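# Focus the camera by turning its lens ring

## Task

Adjust the camera's focus until the ring of dots on the small monitor collapses into one dot, as small as it can get, sitting on the monitor's centre dot. At the end the camera and the monitor must both still stand on the table, pointed in about their original directions, or the task fails. Release the camera and pull the gripper away. The focus has to stay put on its own; anything held only by the robot does not count.

## Robot and tools

Robot: one six-joint arm (Doosan M1013) with a two-finger Robotiq gripper that opens to 140 mm. There is only one arm, so every motion argument describes this single gripper. The base may be slightly tilted against the table, and a post or block under it counts as part of the arm for the clearance check. Joints from the base outward are waist, shoulder, elbow, forearm roll, wrist pitch and wrist roll. The elbow is limited to -2.792 to 2.792 rad; all others to -6.283 to 6.283 rad. The Joint positions line follows this order.

Frames: the scene frame has its origin on the table top under the base, +z up, and +y to the left when facing along +x. The state line reports end_effector_position in metres, end_effector_quat_wxyz, and linear and angular velocities (m/s, rad/s). That position is the point between the pads when closed; fingertips reach about 33 mm past it when closed and 9 mm when fully open. In the gripper's own axes the fingers point along +z and close along y. Closing also pushes the tips about 24 mm farther out, so keep that clearance above a surface. Printed positions can be off, more so at long reach.

execute_actions(actions): actions is a list of up to 15 actions. Each action is a list of 1 to 15 rows, and each row is applied for one 1/30 s step; a short action repeats its last row until 15 steps (0.5 s) are used. A row holds 9 numbers in [-1, 1]: dx, dy, dz, rx, ry, rz, position, force_limit, speed. The first six are an offset, not a pose: they are measured in the gripper's own axes from the gripper pose measured when that action began (for a call's first action, the last pose a result showed). Every row in an action uses that same starting point; rows do not add up. 1.0 equals 0.6 m or 180 degrees, and rx, ry, rz form one rotation vector. Per step the command is clipped to 70 mm and 16 degrees from the measured pose, so long offsets need several actions. position: +1 fully open, about -0.8 pads touching, -1 closes until blocked. force_limit: -1 about 14 N, 0 about 60 N, +1 about 107 N (for parts up to 40 mm wide). speed of the fingers: -1 about 30 mm/s, 0 about 140, +1 about 250. A row may carry 6 extra numbers from 0 to 1, per-joint stiffness scales in Joint positions order, which persist until replaced. An empty list just returns state and images.

move(target, speed, stop_force, blocking): target is one row as above (9 numbers, or 15 with stiffness), an offset in gripper axes from the pose in the latest result that showed one. The gripper follows a straight path lasting 0.5 to 10 s and takes the shorter rotation. speed is in m/s, 0.002 to 0.5, default 0.25; rotation is capped at twice that in rad/s. The path ignores obstacles, and the arm can lag, drift or overshoot speed near full stretch. Finger values are sent at the start. stop_force (20 to 80 N, optional) ends the path when the estimated push against the motion rises by that much for 2 steps; the gripper then backs up 2 steps and holds. Use it only slowly and on straight moves, not turns; it is refused in the first 0.2 s and with blocking=false, and may be unavailable near stretched poses. Omit it when leaving something you press on. Without it, a target even slightly inside a firm object can trigger a fault. blocking=false returns after 0.5 s while the arm keeps going; then use wait or stop before sending more.

The move result adds a move: line with the ending (done, off_target, moving, held, fault, or contact, which outranks held, done and off_target), the acting limits (paced = pose clipped; held = some steps blocked, after which the arm may speed up), and the distance from target.

wait(seconds): 0 to 10 s, the arm keeps its last command; returns early if a running move ends. stop(): brakes a running move (the fingers continue). zoom_image(camera, region): camera is cam_high (896x504) or cam_wrist (504x504); region is [x0, y0, x1, y1] in pixels from the top-left, at most 504 by 504. read_manual(section): returns licence texts only, no motion. finished_scene(scene): ends the scene with that number, irreversibly.

Other result lines: Hand target is the pose the controller is currently driving toward; pose unreachable means the clearance check altered or blocked a command. object_status: 0 moving, 1 blocked while opening, 2 blocked while closing (a grip), 3 reached the requested position or pads met. position_measured runs in counts from 3 (open) to 230 (pads met). To squeeze harder while status is 2, raise force_limit and change position from -1 to -0.98. MOTOR HOT warns of heating; OVER-TEMPERATURE FAULT means brakes until cooled.

Faults: reaching a joint's load limit (waist 302, shoulder 302, elbow 142, forearm roll 40, wrist pitch 40, wrist roll 40 N m, held weight included) or 144 N of outside force stops the arm for 10 s and drops the rest of the call. Avoid knocking the camera or monitor over or off the table, dropping things, slamming and hard pressing. Small tugs or pushes on objects may happen at random.

Typical sequence: view the scene and zoom on the monitor; approach the lens ring gently and grip it; twist in small steps about the fingers' axis (rz) while watching the dot ring; stop at the smallest single centred dot; open the fingers, back away, confirm the image holds, then call finished_scene.

Each tool is called after "Call:" as name(argument=value, ...), one argument or row to a line, values as JSON.

## Session

Call:
execute_actions(
  actions=[],
)

Scene clock: 0.00 s.
end_effector_position=(+0.7174, -0.6560, +0.2136) position_measured=3 object_status=3 end_effector_quat_wxyz=(-0.069, -0.458, +0.842, -0.276) end_effector_velocity=(-0.000, +0.000, -0.001) end_effector_angular_velocity=(+0.000, +0.000, -0.000)
Joint positions: [-0.623  0.534  1.439 -0.51   0.769  3.352]
Joint velocities: [-0.  0.  0. -0. -0.  0.]
Hand target: +0.717, -0.656, +0.214; -0.069, -0.458, +0.842, -0.276
Joint stiffness scale: [1. 1. 1. 1. 1. 1.]

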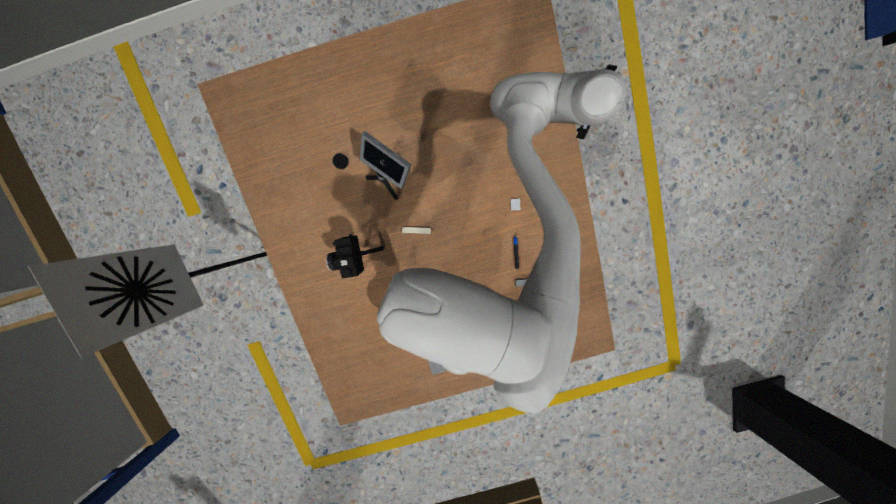

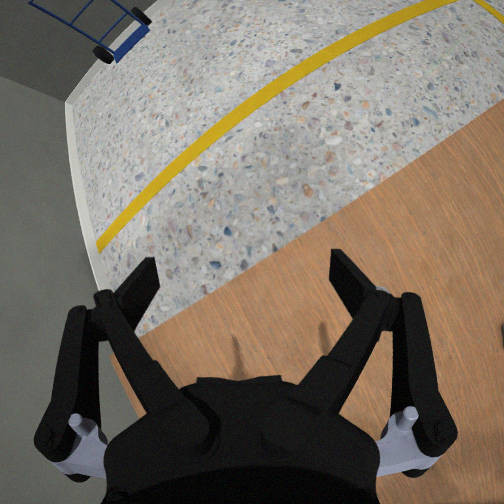

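Call:
zoom_image(
  camera="cam_high",
  region=[300, 120, 460, 290],
)

Region (300, 120, 460, 290) of cam_high's 896x504 image, scaled by 2.965, with more detail than that image has; it fills the left 474 columns of this view, and the rest is white.

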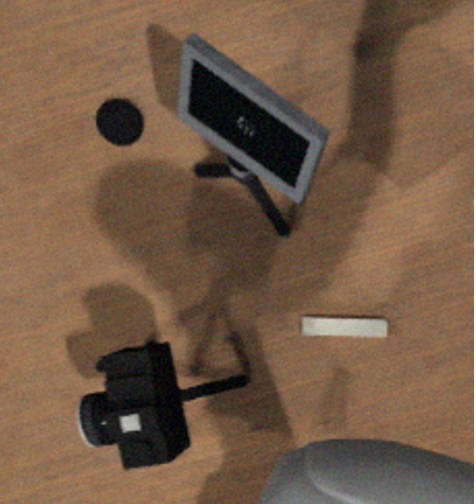

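Call:
move(
  target=[-0.193,0.32,-0.735,-0.139,0.33,-0.507,1,-1,0],
  speed=0.5,
)

Scene clock: 19.00 s.
end_effector_position=(+0.5703, -0.2572, +0.4627) position_measured=3 object_status=3 end_effector_quat_wxyz=(+0.677, +0.695, -0.189, +0.155) end_effector_velocity=(-0.001, +0.002, +0.000) end_effector_angular_velocity=(-0.004, +0.011, +0.003)
Joint positions: [ 0.104  0.205  1.95  -1.481  1.642  2.639]
Joint velocities: [ 0.003 -0.001  0.003 -0.004  0.003 -0.009]
Hand target: +0.568, -0.256, +0.464; +0.680, +0.693, -0.183, +0.153
Off the commanded pose: 0.003 m, 1 deg.
Joint stiffness scale: [1. 1. 1. 1. 1. 1.]
move: done

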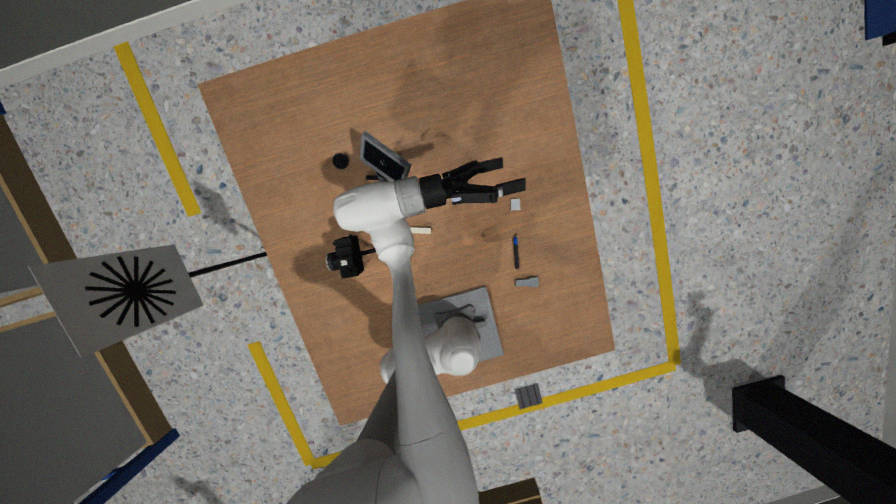

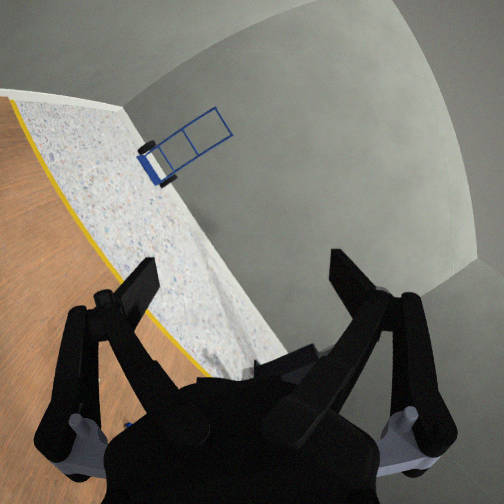

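Call:
move(
  target=[-0.245,-0.023,-0.957,-0.0073,0.0039,0,0.4,-1,0],
  speed=0.5,
)

Call:
move(
  target=[-0.212,-0.318,-0.205,0,0,0,0.4,-1,0],
  speed=0.3,
)

Scene clock: 34.10 s.
end_effector_position=(+0.4719, +0.3209, +0.4017) position_measured=78 object_status=3 end_effector_quat_wxyz=(+0.687, +0.685, -0.184, +0.157) end_effector_velocity=(-0.000, +0.001, +0.000) end_effector_angular_velocity=(-0.001, +0.000, -0.002)
Joint positions: [ 0.922  0.576  1.543 -0.962  2.315  2.841]
Joint velocities: [ 0.001  0.001 -0.002  0.001  0.003 -0.   ]
Hand target: +0.471, +0.324, +0.402; +0.685, +0.686, -0.186, +0.157
Off the commanded pose: 0.004 m, 0 deg.
Joint stiffness scale: [1. 1. 1. 1. 1. 1.]
move: off_target; limits=paced

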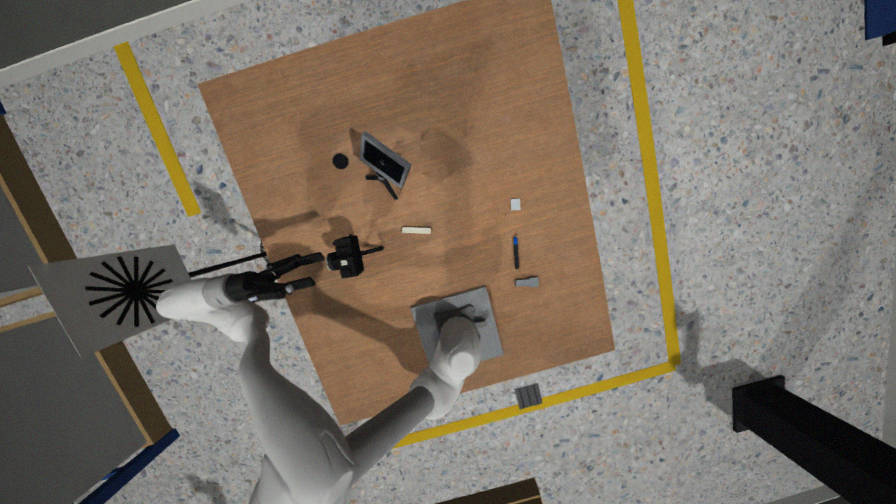

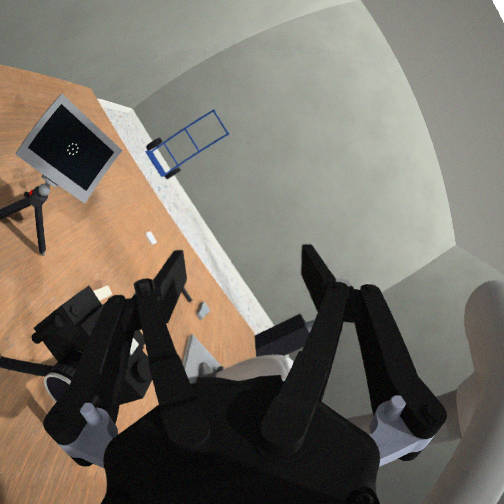

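Scene clock: 35.50 s.
end_effector_position=(+0.4539, +0.4423, +0.1764) position_measured=78 object_status=3 end_effector_quat_wxyz=(+0.691, +0.682, -0.181, +0.157) end_effector_velocity=(+0.000, +0.001, -0.001) end_effector_angular_velocity=(+0.002, -0.001, -0.001)
Joint positions: [ 1.025  0.916  1.396 -0.734  2.257  3.096]
Joint velocities: [ 0.     0.002 -0.004  0.001 -0.     0.001]
Hand target: +0.453, +0.446, +0.174; +0.687, +0.685, -0.184, +0.157
Off the commanded pose: 0.004 m, 1 deg.
Joint stiffness scale: [1. 1. 1. 1. 1. 1.]
move: off_target

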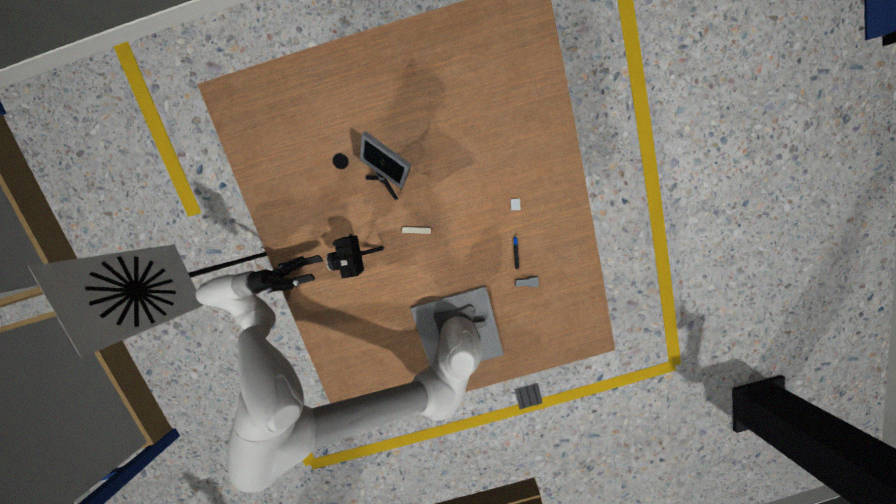

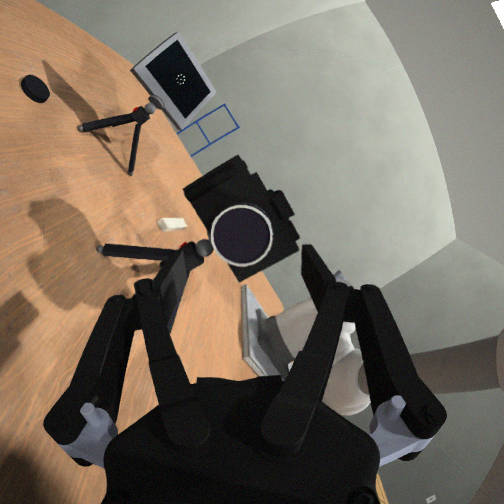

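Call:
move(
  target=[0.008,0,0.112,0,0,0,0.3,-1,0],
  speed=0.08,
)

Call:
zoom_image(
  camera="cam_wrist",
  region=[150, 170, 340, 320],
)

Call:
zoom_image(
  camera="cam_wrist",
  region=[130, 30, 210, 110],
)

Scene clock: 42.33 s.
end_effector_position=(+0.4542, +0.3787, +0.1785) position_measured=91 object_status=3 end_effector_quat_wxyz=(+0.690, +0.684, -0.181, +0.153) end_effector_velocity=(+0.000, -0.002, -0.001) end_effector_angular_velocity=(-0.001, +0.000, +0.000)
Joint positions: [ 0.983  0.851  1.531 -0.739  2.183  3.124]
Joint velocities: [-0.001 -0.     0.003 -0.001 -0.002  0.001]
Hand target: +0.456, +0.375, +0.179; +0.691, +0.682, -0.181, +0.157
Off the commanded pose: 0.004 m, 0 deg.
Joint stiffness scale: [1. 1. 1. 1. 1. 1.]
move: off_target

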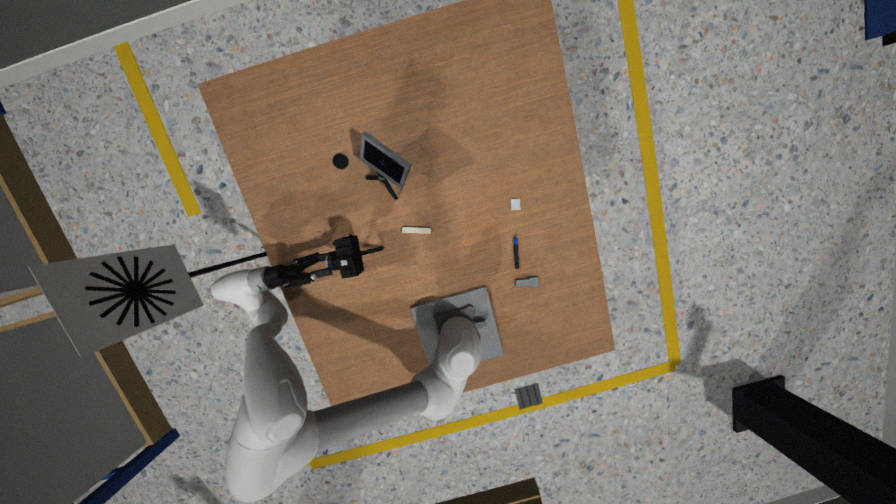

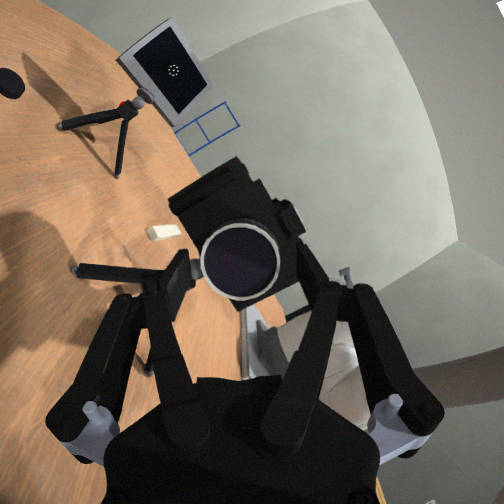

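Region (150, 170, 340, 320) of cam_wrist's 504x504 image, scaled by 2.653, with more detail than that image has; it fills the top 398 rows of this view, and the rest is white.

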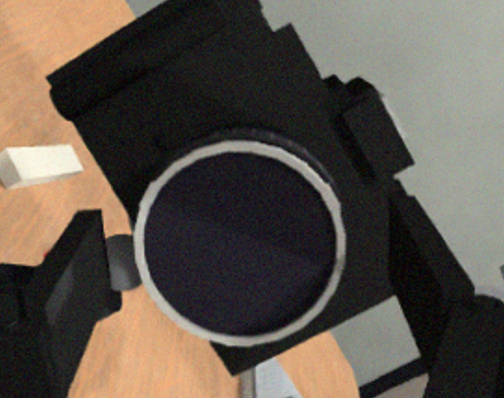

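Region (130, 30, 210, 110) of cam_wrist's 504x504 image, scaled by 6.300, with more detail than that image has.

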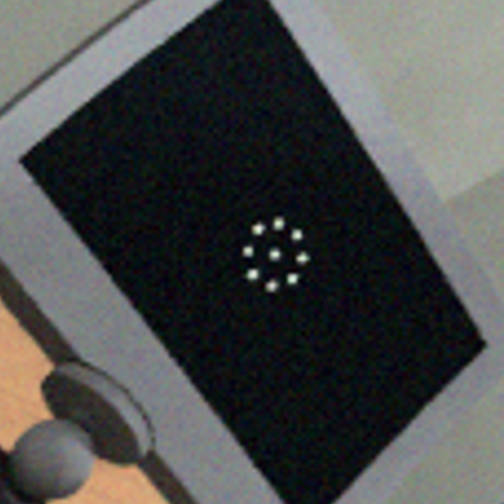

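Call:
move(
  target=[0.010,-0.005,0,0,0,0,0.1,-1,-0.5],
  speed=0.02,
)

Call:
zoom_image(
  camera="cam_wrist",
  region=[150, 170, 340, 320],
)

Scene clock: 48.00 s.
end_effector_position=(+0.4566, +0.3774, +0.1780) position_measured=117 object_status=3 end_effector_quat_wxyz=(+0.691, +0.683, -0.181, +0.152) end_effector_velocity=(+0.001, -0.000, -0.000) end_effector_angular_velocity=(-0.001, +0.001, -0.000)
Joint positions: [ 0.979  0.852  1.529 -0.741  2.183  3.122]
Joint velocities: [-0.001  0.001 -0.001 -0.002  0.001 -0.002]
Hand target: +0.461, +0.378, +0.179; +0.690, +0.684, -0.181, +0.153
Off the commanded pose: 0.004 m, 0 deg.
Joint stiffness scale: [1. 1. 1. 1. 1. 1.]
move: off_target

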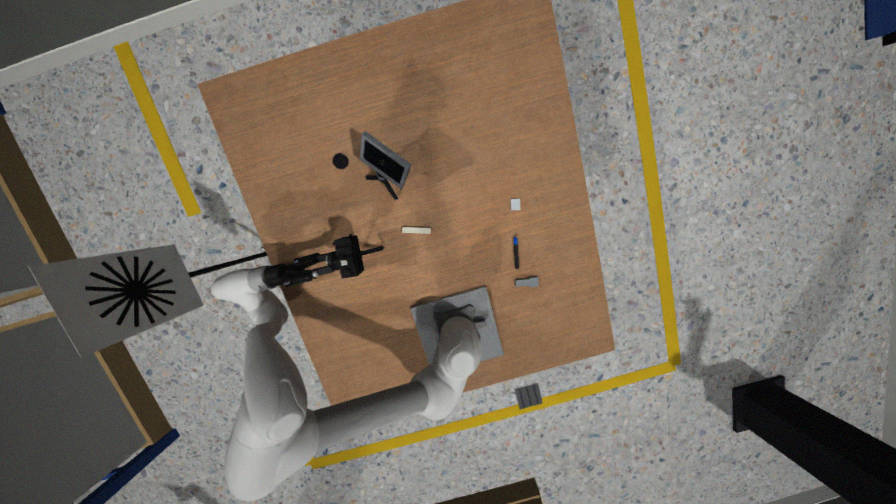

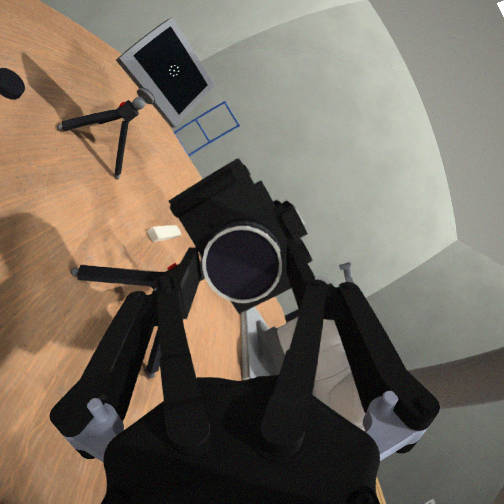

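Region (150, 170, 340, 320) of cam_wrist's 504x504 image, scaled by 2.653, with more detail than that image has; it fills the top 398 rows of this view, and the rest is white.

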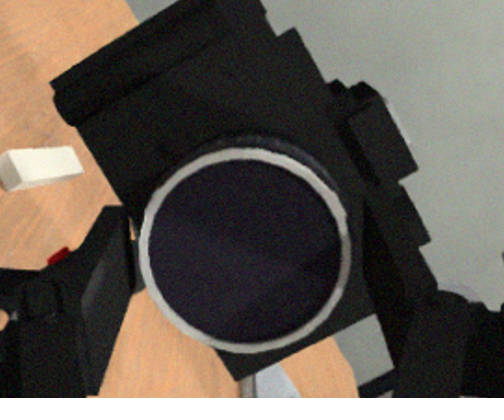

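Good. Grip and try −20°.

Call:
execute_actions(
  actions=[
    [[0.003,-0.001,0,0,0,0,-1,-1,-1]],
    [[0,0,0,0,0,0,-1,-1,-1]],
  ],
)

Call:
move(
  target=[0,0,0,0,0,-0.11,-1,-1,-1],
  speed=0.2,
)

Call:
zoom_image(
  camera="cam_wrist",
  region=[175, 15, 255, 95],
)

Scene clock: 52.87 s.
end_effector_position=(+0.4567, +0.3774, +0.1781) position_measured=130 object_status=2 end_effector_quat_wxyz=(+0.691, +0.683, -0.181, +0.152) end_effector_velocity=(-0.000, -0.000, +0.000) end_effector_angular_velocity=(-0.000, -0.000, -0.000)
Joint positions: [ 0.979  0.852  1.529 -0.741  2.183  3.122]
Joint velocities: [-0.    -0.     0.001  0.    -0.     0.001]
Hand target: +0.457, +0.377, +0.178; +0.691, +0.683, -0.181, +0.152
Off the commanded pose: 0.000 m, 0 deg.
Joint stiffness scale: [1. 1. 1. 1. 1. 1.]

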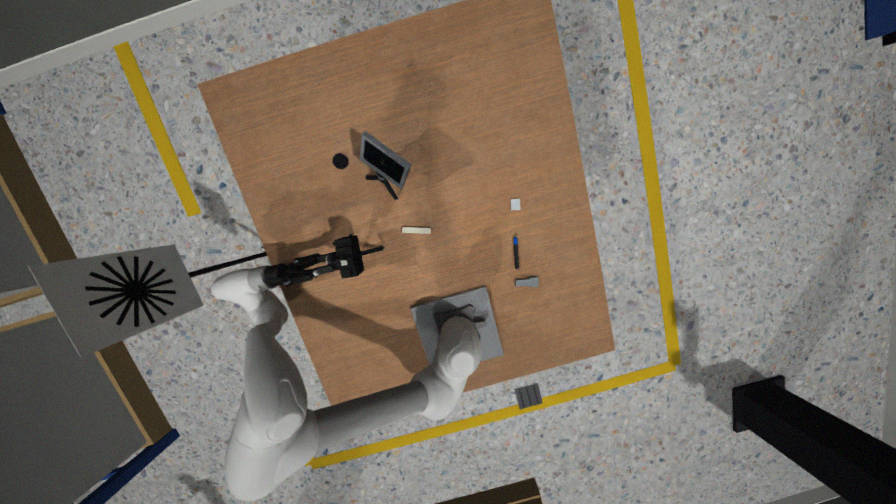

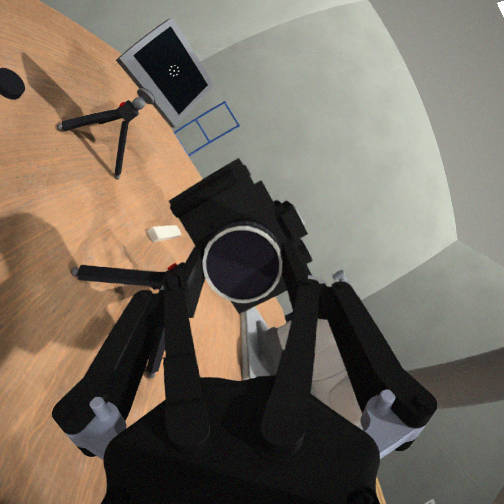

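Scene clock: 54.13 s.
end_effector_position=(+0.4567, +0.3774, +0.1779) position_measured=130 object_status=2 end_effector_quat_wxyz=(+0.706, +0.704, -0.063, +0.033) end_effector_velocity=(-0.000, -0.000, -0.000) end_effector_angular_velocity=(-0.000, +0.013, +0.000)
Joint positions: [ 0.979  0.852  1.529 -0.741  2.183  2.783]
Joint velocities: [ 0.     0.     0.001 -0.     0.    -0.013]
Hand target: +0.457, +0.377, +0.178; +0.707, +0.704, -0.061, +0.031
Off the commanded pose: 0.000 m, 0 deg.
Joint stiffness scale: [1. 1. 1. 1. 1. 1.]
move: done

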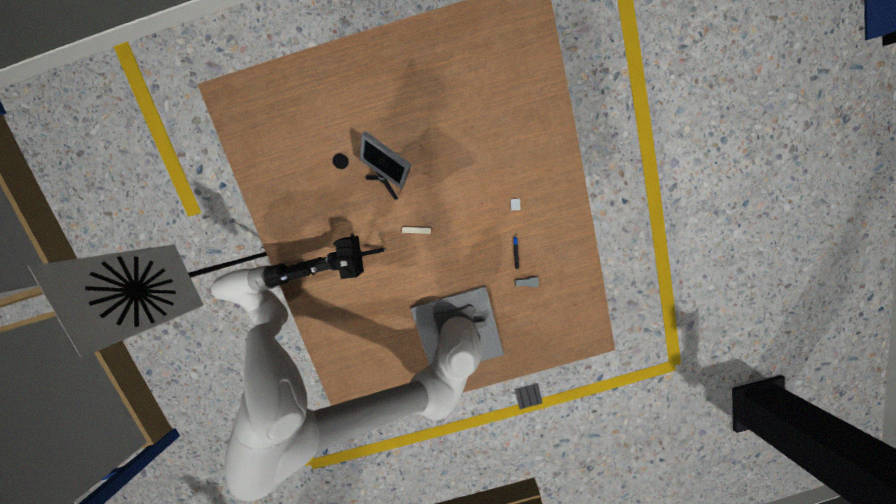

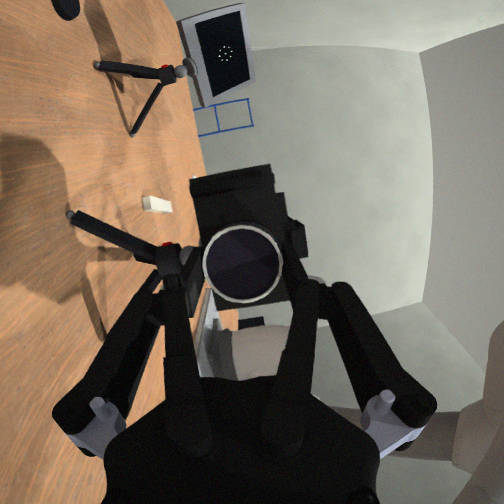

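Region (175, 15, 255, 95) of cam_wrist's 504x504 image, scaled by 6.300, with more detail than that image has.

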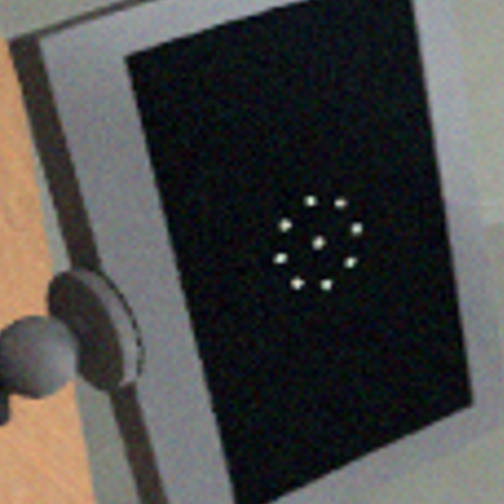

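Call:
move(
  target=[0,0,0,0,0,0.31,-1,-1,-1],
  speed=0.3,
)

Call:
zoom_image(
  camera="cam_wrist",
  region=[60, 90, 140, 170],
)

Scene clock: 60.13 s.
end_effector_position=(+0.4567, +0.3774, +0.1779) position_measured=130 object_status=2 end_effector_quat_wxyz=(+0.610, +0.594, -0.383, +0.358) end_effector_velocity=(-0.000, -0.000, -0.001) end_effector_angular_velocity=(-0.002, -0.011, -0.000)
Joint positions: [ 0.979  0.852  1.529 -0.741  2.183  3.75 ]
Joint velocities: [0.    0.001 0.001 0.    0.    0.012]
Hand target: +0.457, +0.377, +0.178; +0.609, +0.593, -0.385, +0.360
Off the commanded pose: 0.000 m, 0 deg.
Joint stiffness scale: [1. 1. 1. 1. 1. 1.]
move: done

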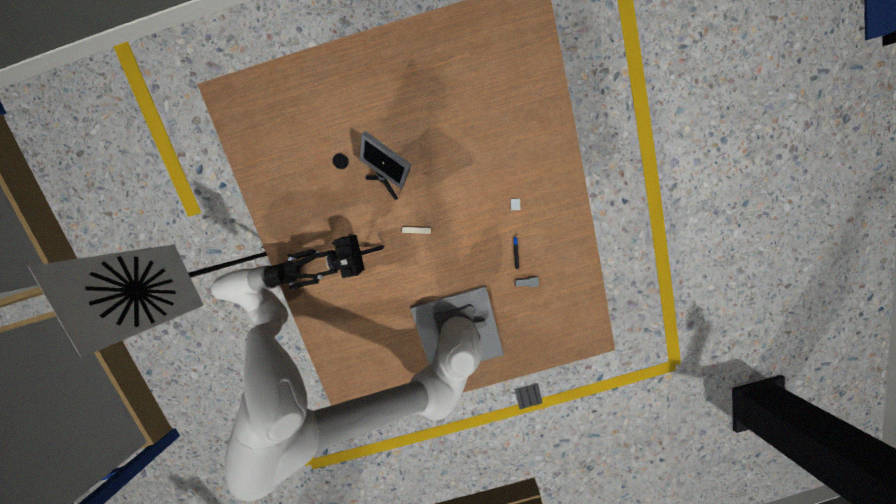

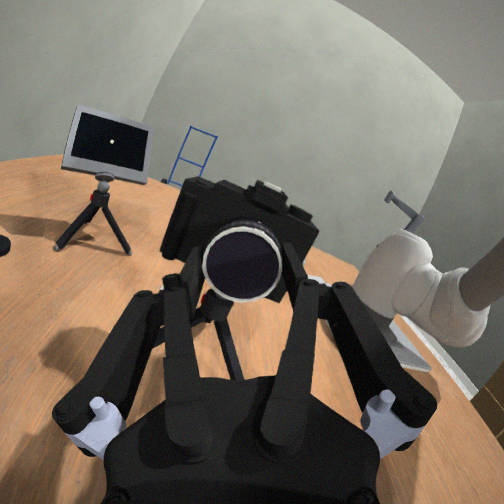

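Region (60, 90, 140, 170) of cam_wrist's 504x504 image, scaled by 6.300, with more detail than that image has.

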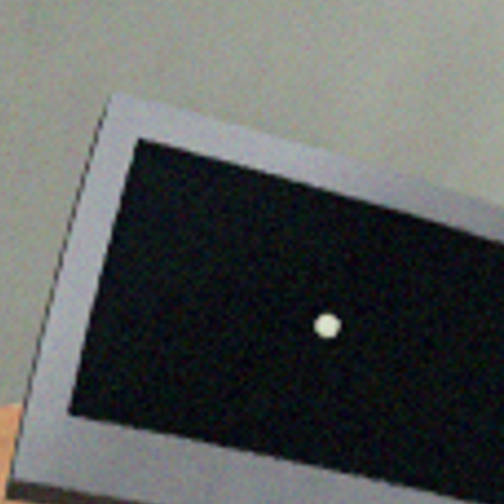

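Call:
zoom_image(
  camera="cam_wrist",
  region=[92, 122, 132, 162],
)

Call:
move(
  target=[0,0,0,0,0,0.145,-1,-1,-1],
  speed=0.25,
)

Call:
zoom_image(
  camera="cam_wrist",
  region=[60, 170, 140, 250],
)

Region (92, 122, 132, 162) of cam_wrist's 504x504 image, scaled by 12.600, with more detail than that image has.

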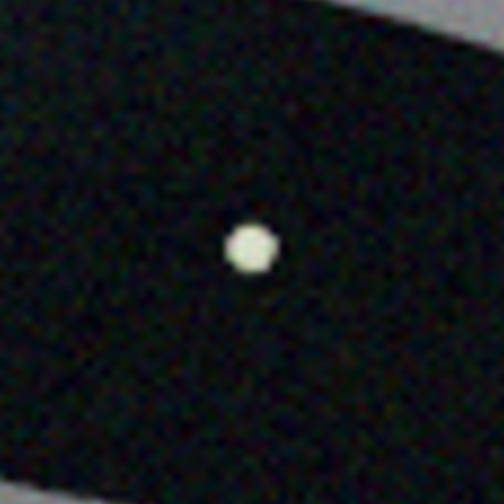

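Scene clock: 66.07 s.
end_effector_position=(+0.4567, +0.3774, +0.1779) position_measured=130 object_status=2 end_effector_quat_wxyz=(+0.515, +0.494, -0.506, +0.485) end_effector_velocity=(+0.000, +0.001, -0.000) end_effector_angular_velocity=(-0.000, -0.011, +0.000)
Joint positions: [ 0.979  0.852  1.529 -0.741  2.183  4.199]
Joint velocities: [ 0.     0.001 -0.001  0.    -0.     0.01 ]
Hand target: +0.457, +0.377, +0.178; +0.513, +0.492, -0.508, +0.486
Off the commanded pose: 0.000 m, 0 deg.
Joint stiffness scale: [1. 1. 1. 1. 1. 1.]
move: done

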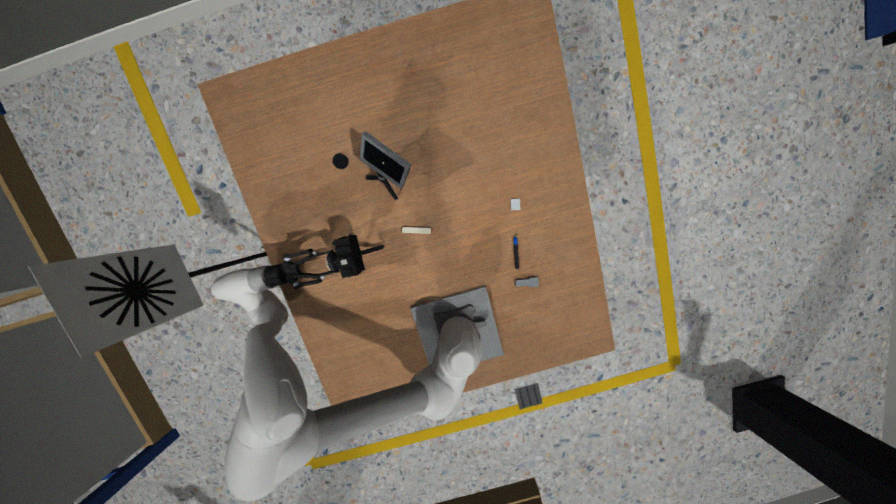

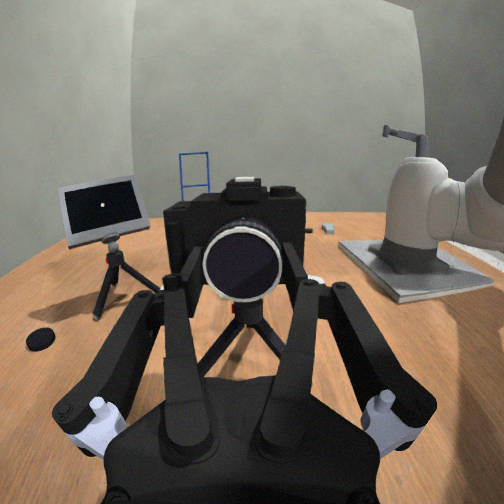

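Region (60, 170, 140, 250) of cam_wrist's 504x504 image, scaled by 6.300, with more detail than that image has.

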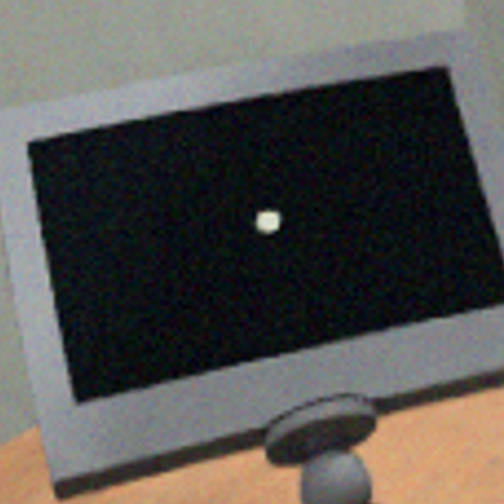

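Call:
move(
  target=[0,0,0,0,0,-0.043,-1,-1,-1],
  speed=0.2,
)

Call:
zoom_image(
  camera="cam_wrist",
  region=[82, 166, 122, 206],
)

Call:
move(
  target=[0,0,0,0,0,-0.066,-1,-1,-1],
  speed=0.2,
)

Call:
zoom_image(
  camera="cam_wrist",
  region=[87, 138, 127, 178],
)

Scene clock: 76.10 s.
end_effector_position=(+0.4567, +0.3774, +0.1779) position_measured=130 object_status=2 end_effector_quat_wxyz=(+0.545, +0.525, -0.473, +0.451) end_effector_velocity=(-0.000, -0.000, -0.000) end_effector_angular_velocity=(-0.001, +0.010, -0.000)
Joint positions: [ 0.979  0.852  1.529 -0.741  2.183  4.07 ]
Joint velocities: [-0.     0.     0.     0.     0.001 -0.01 ]
Hand target: +0.457, +0.377, +0.178; +0.546, +0.527, -0.472, +0.449
Off the commanded pose: 0.000 m, 0 deg.
Joint stiffness scale: [1. 1. 1. 1. 1. 1.]
move: done

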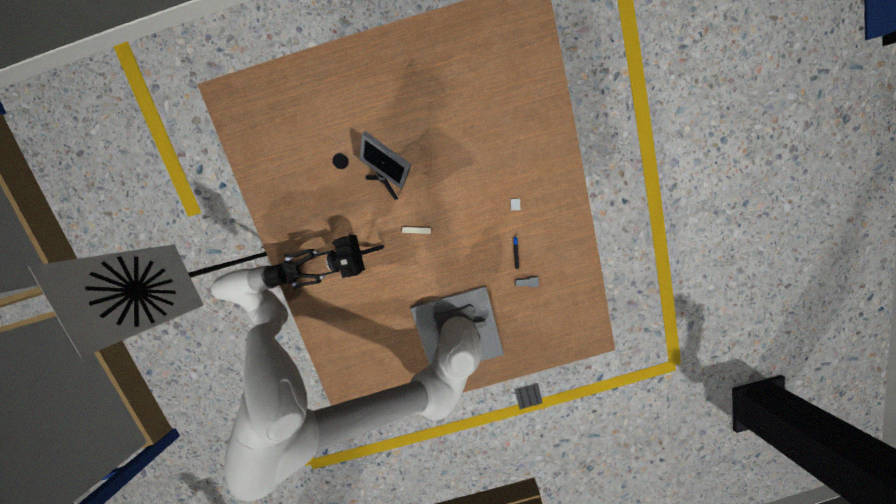

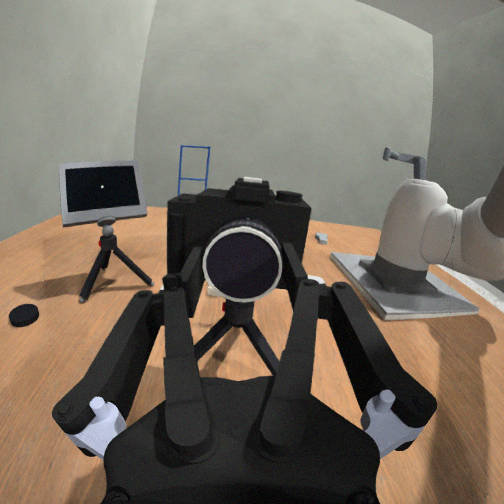

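Region (82, 166, 122, 206) of cam_wrist's 504x504 image, scaled by 12.600, with more detail than that image has.

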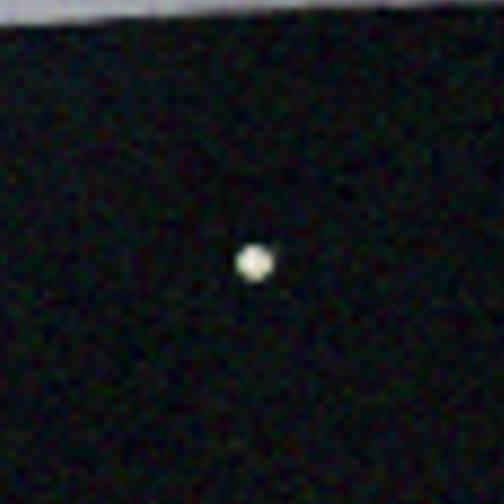

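Scene clock: 77.00 s.
end_effector_position=(+0.4567, +0.3774, +0.1779) position_measured=130 object_status=2 end_effector_quat_wxyz=(+0.587, +0.570, -0.418, +0.394) end_effector_velocity=(+0.000, +0.000, +0.000) end_effector_angular_velocity=(+0.002, +0.012, +0.000)
Joint positions: [ 0.979  0.852  1.529 -0.741  2.183  3.87 ]
Joint velocities: [ 0.    -0.    -0.001  0.    -0.    -0.013]
Hand target: +0.457, +0.377, +0.178; +0.589, +0.572, -0.416, +0.392
Off the commanded pose: 0.000 m, 0 deg.
Joint stiffness scale: [1. 1. 1. 1. 1. 1.]
move: done

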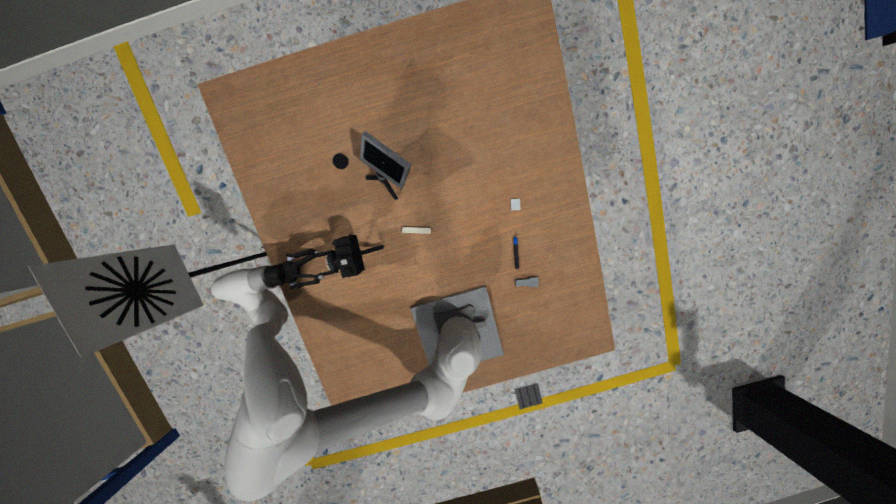

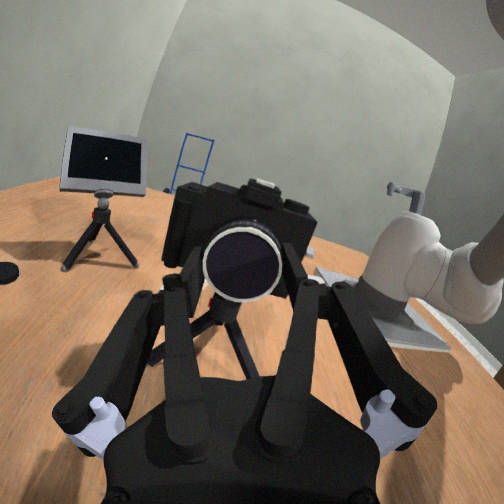

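Region (87, 138, 127, 178) of cam_wrist's 504x504 image, scaled by 12.600, with more detail than that image has.

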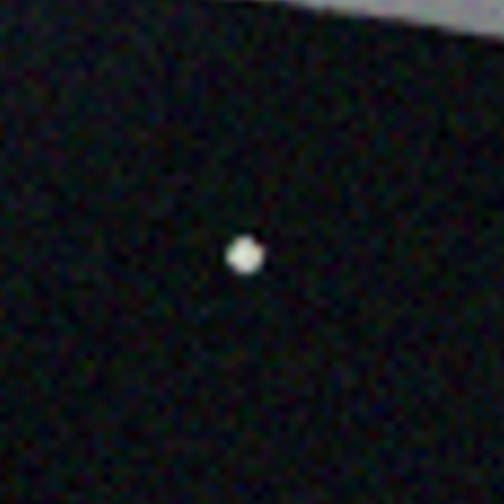

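Symmetric → 3.97.

Call:
move(
  target=[0,0,0,0,0,0.034,-1,-1,-1],
  speed=0.15,
)

Call:
zoom_image(
  camera="cam_wrist",
  region=[84, 152, 124, 192],
)

Call:
execute_actions(
  actions=[
    [[0,0,0,0,0,0,0.3,-1,-0.8]],
    [[0,0,0,0,0,0,0.3,-1,-0.8]],
  ],
)

Call:
zoom_image(
  camera="cam_wrist",
  region=[84, 152, 124, 192],
)

Scene clock: 83.23 s.
end_effector_position=(+0.4567, +0.3774, +0.1779) position_measured=130 object_status=2 end_effector_quat_wxyz=(+0.567, +0.548, -0.446, +0.423) end_effector_velocity=(+0.000, +0.001, +0.000) end_effector_angular_velocity=(+0.000, -0.012, +0.000)
Joint positions: [ 0.979  0.852  1.529 -0.741  2.183  3.97 ]
Joint velocities: [ 0.     0.    -0.001  0.     0.     0.012]
Hand target: +0.457, +0.377, +0.178; +0.565, +0.547, -0.448, +0.424
Off the commanded pose: 0.000 m, 0 deg.
Joint stiffness scale: [1. 1. 1. 1. 1. 1.]
move: done

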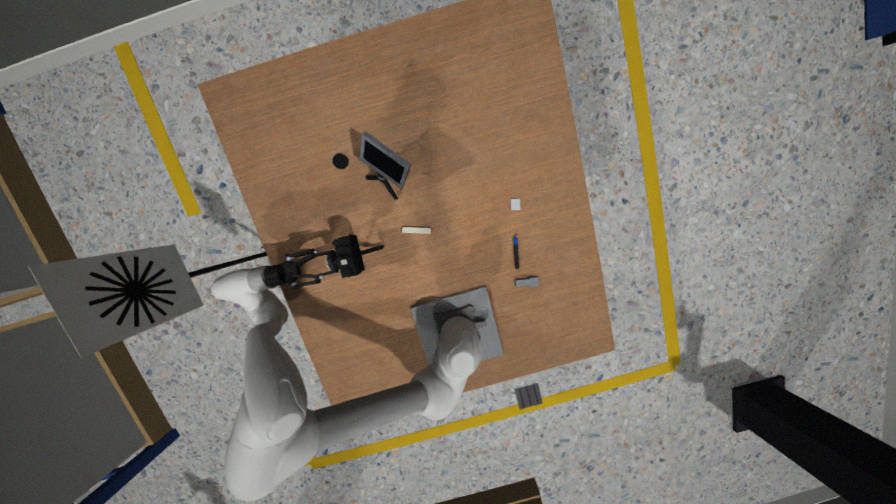

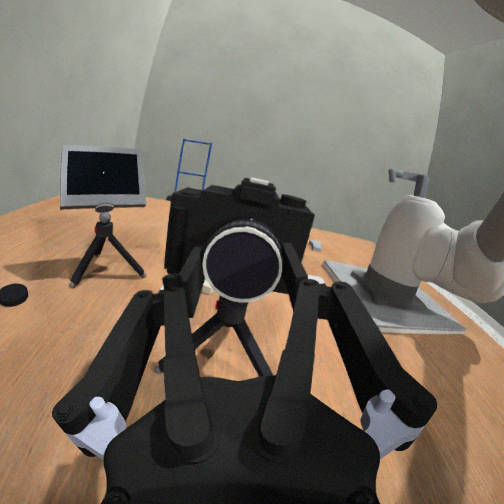

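Region (84, 152, 124, 192) of cam_wrist's 504x504 image, scaled by 12.600, with more detail than that image has.

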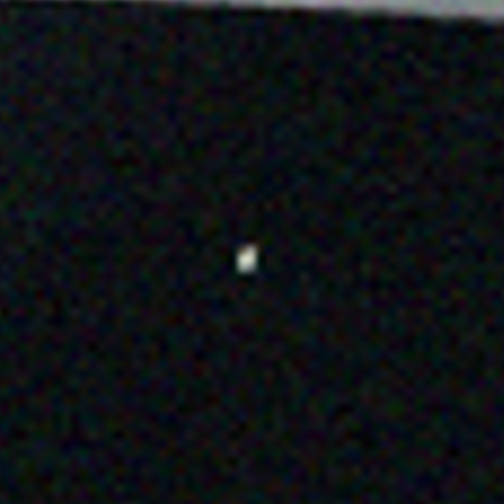

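Scene clock: 84.23 s.
end_effector_position=(+0.4567, +0.3774, +0.1779) position_measured=91 object_status=3 end_effector_quat_wxyz=(+0.567, +0.548, -0.446, +0.423) end_effector_velocity=(-0.000, -0.000, +0.000) end_effector_angular_velocity=(-0.000, -0.000, -0.000)
Joint positions: [ 0.979  0.852  1.529 -0.741  2.183  3.97 ]
Joint velocities: [-0. -0.  0. -0.  0.  0.]
Hand target: +0.457, +0.377, +0.178; +0.567, +0.548, -0.446, +0.423
Off the commanded pose: 0.000 m, 0 deg.
Joint stiffness scale: [1. 1. 1. 1. 1. 1.]

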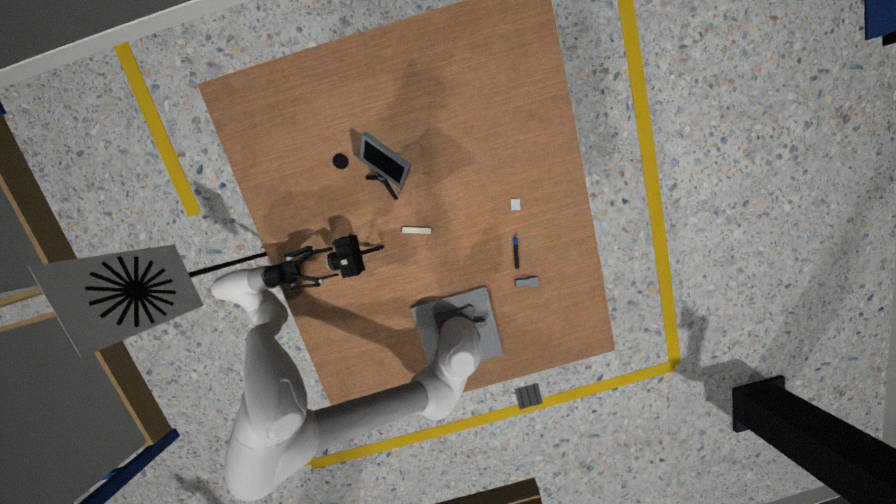

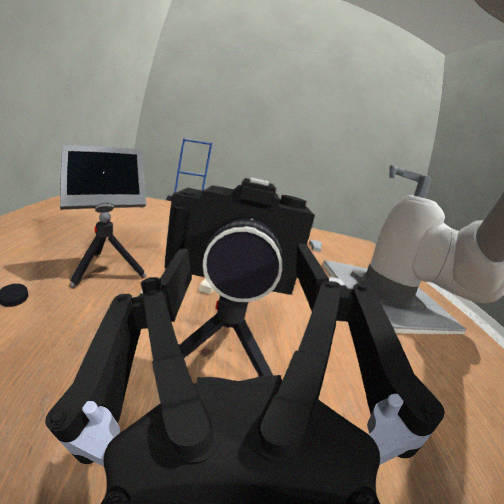

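Region (84, 152, 124, 192) of cam_wrist's 504x504 image, scaled by 12.600, with more detail than that image has.

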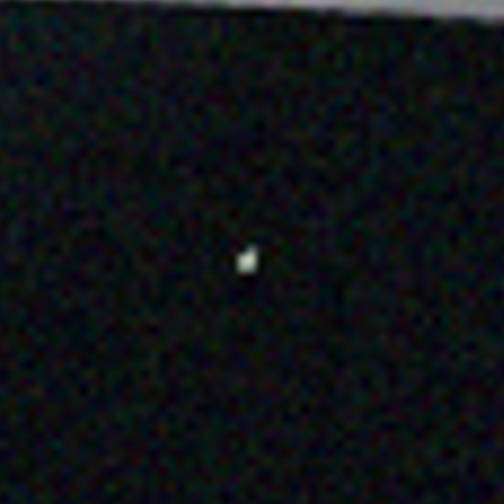

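Call:
move(
  target=[0,0,-0.12,0,0,0,0.4,-1,-0.5],
  speed=0.12,
)

Call:
move(
  target=[0.3,0.08,0,0,0,0,0.4,-1,-0.5],
  speed=0.3,
)

Scene clock: 88.43 s.
end_effector_position=(+0.4607, +0.4457, +0.1778) position_measured=78 object_status=3 end_effector_quat_wxyz=(+0.566, +0.547, -0.447, +0.425) end_effector_velocity=(+0.000, +0.001, +0.000) end_effector_angular_velocity=(-0.001, +0.001, -0.002)
Joint positions: [ 1.019  0.923  1.376 -0.741  2.265  3.931]
Joint velocities: [ 0.     0.002 -0.004 -0.     0.003 -0.002]
Hand target: +0.460, +0.449, +0.178; +0.567, +0.548, -0.446, +0.423
Off the commanded pose: 0.004 m, 0 deg.
Joint stiffness scale: [1. 1. 1. 1. 1. 1.]
move: off_target

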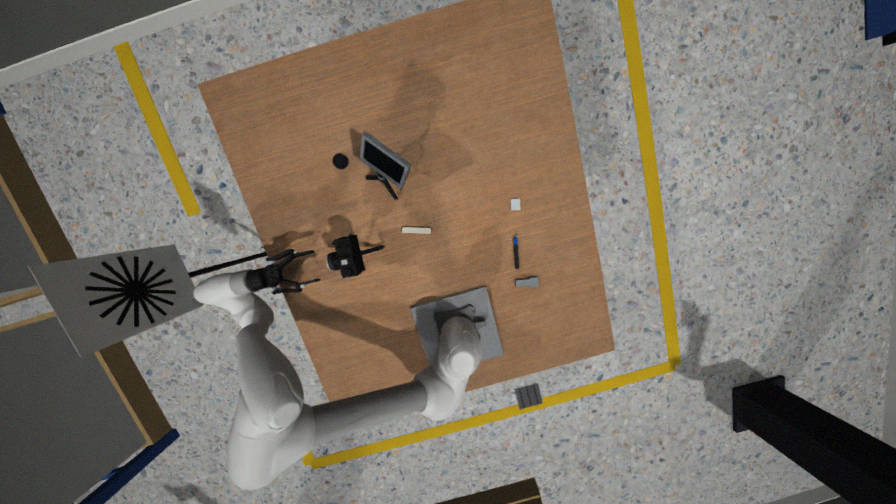

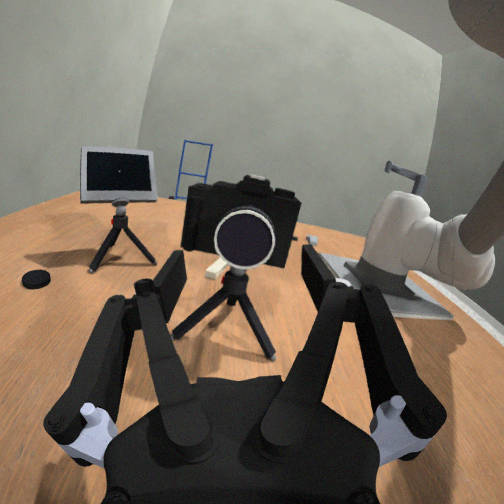

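Scene clock: 89.60 s.
end_effector_position=(+0.4570, +0.4445, +0.3594) position_measured=78 object_status=3 end_effector_quat_wxyz=(+0.568, +0.547, -0.446, +0.423) end_effector_velocity=(+0.000, +0.000, +0.002) end_effector_angular_velocity=(-0.002, +0.002, -0.000)
Joint positions: [ 1.019  0.747  1.331 -0.898  2.419  3.702]
Joint velocities: [-0.    -0.001 -0.002 -0.005  0.003 -0.007]
Hand target: +0.457, +0.446, +0.364; +0.566, +0.547, -0.447, +0.425
Off the commanded pose: 0.005 m, 0 deg.
Joint stiffness scale: [1. 1. 1. 1. 1. 1.]
move: off_target

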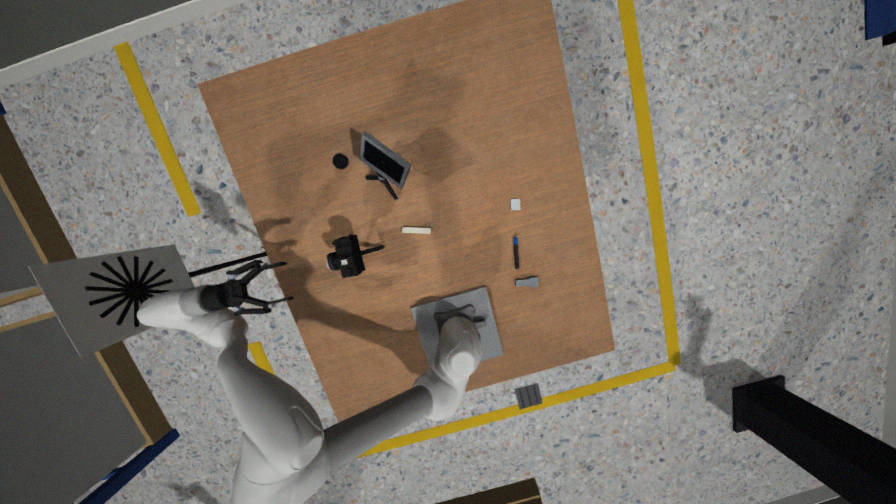

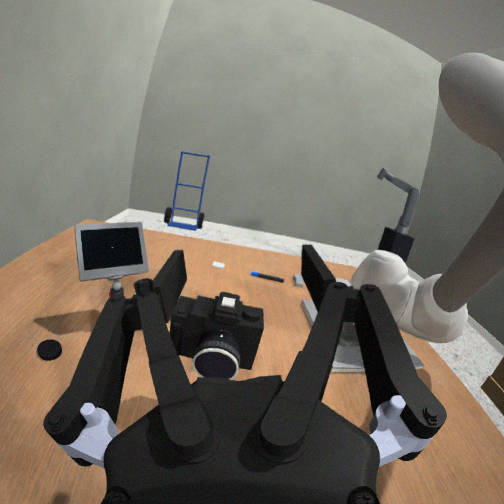

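Call:
finished_scene(
  scene=2,
)

The scene is finished: the task was done.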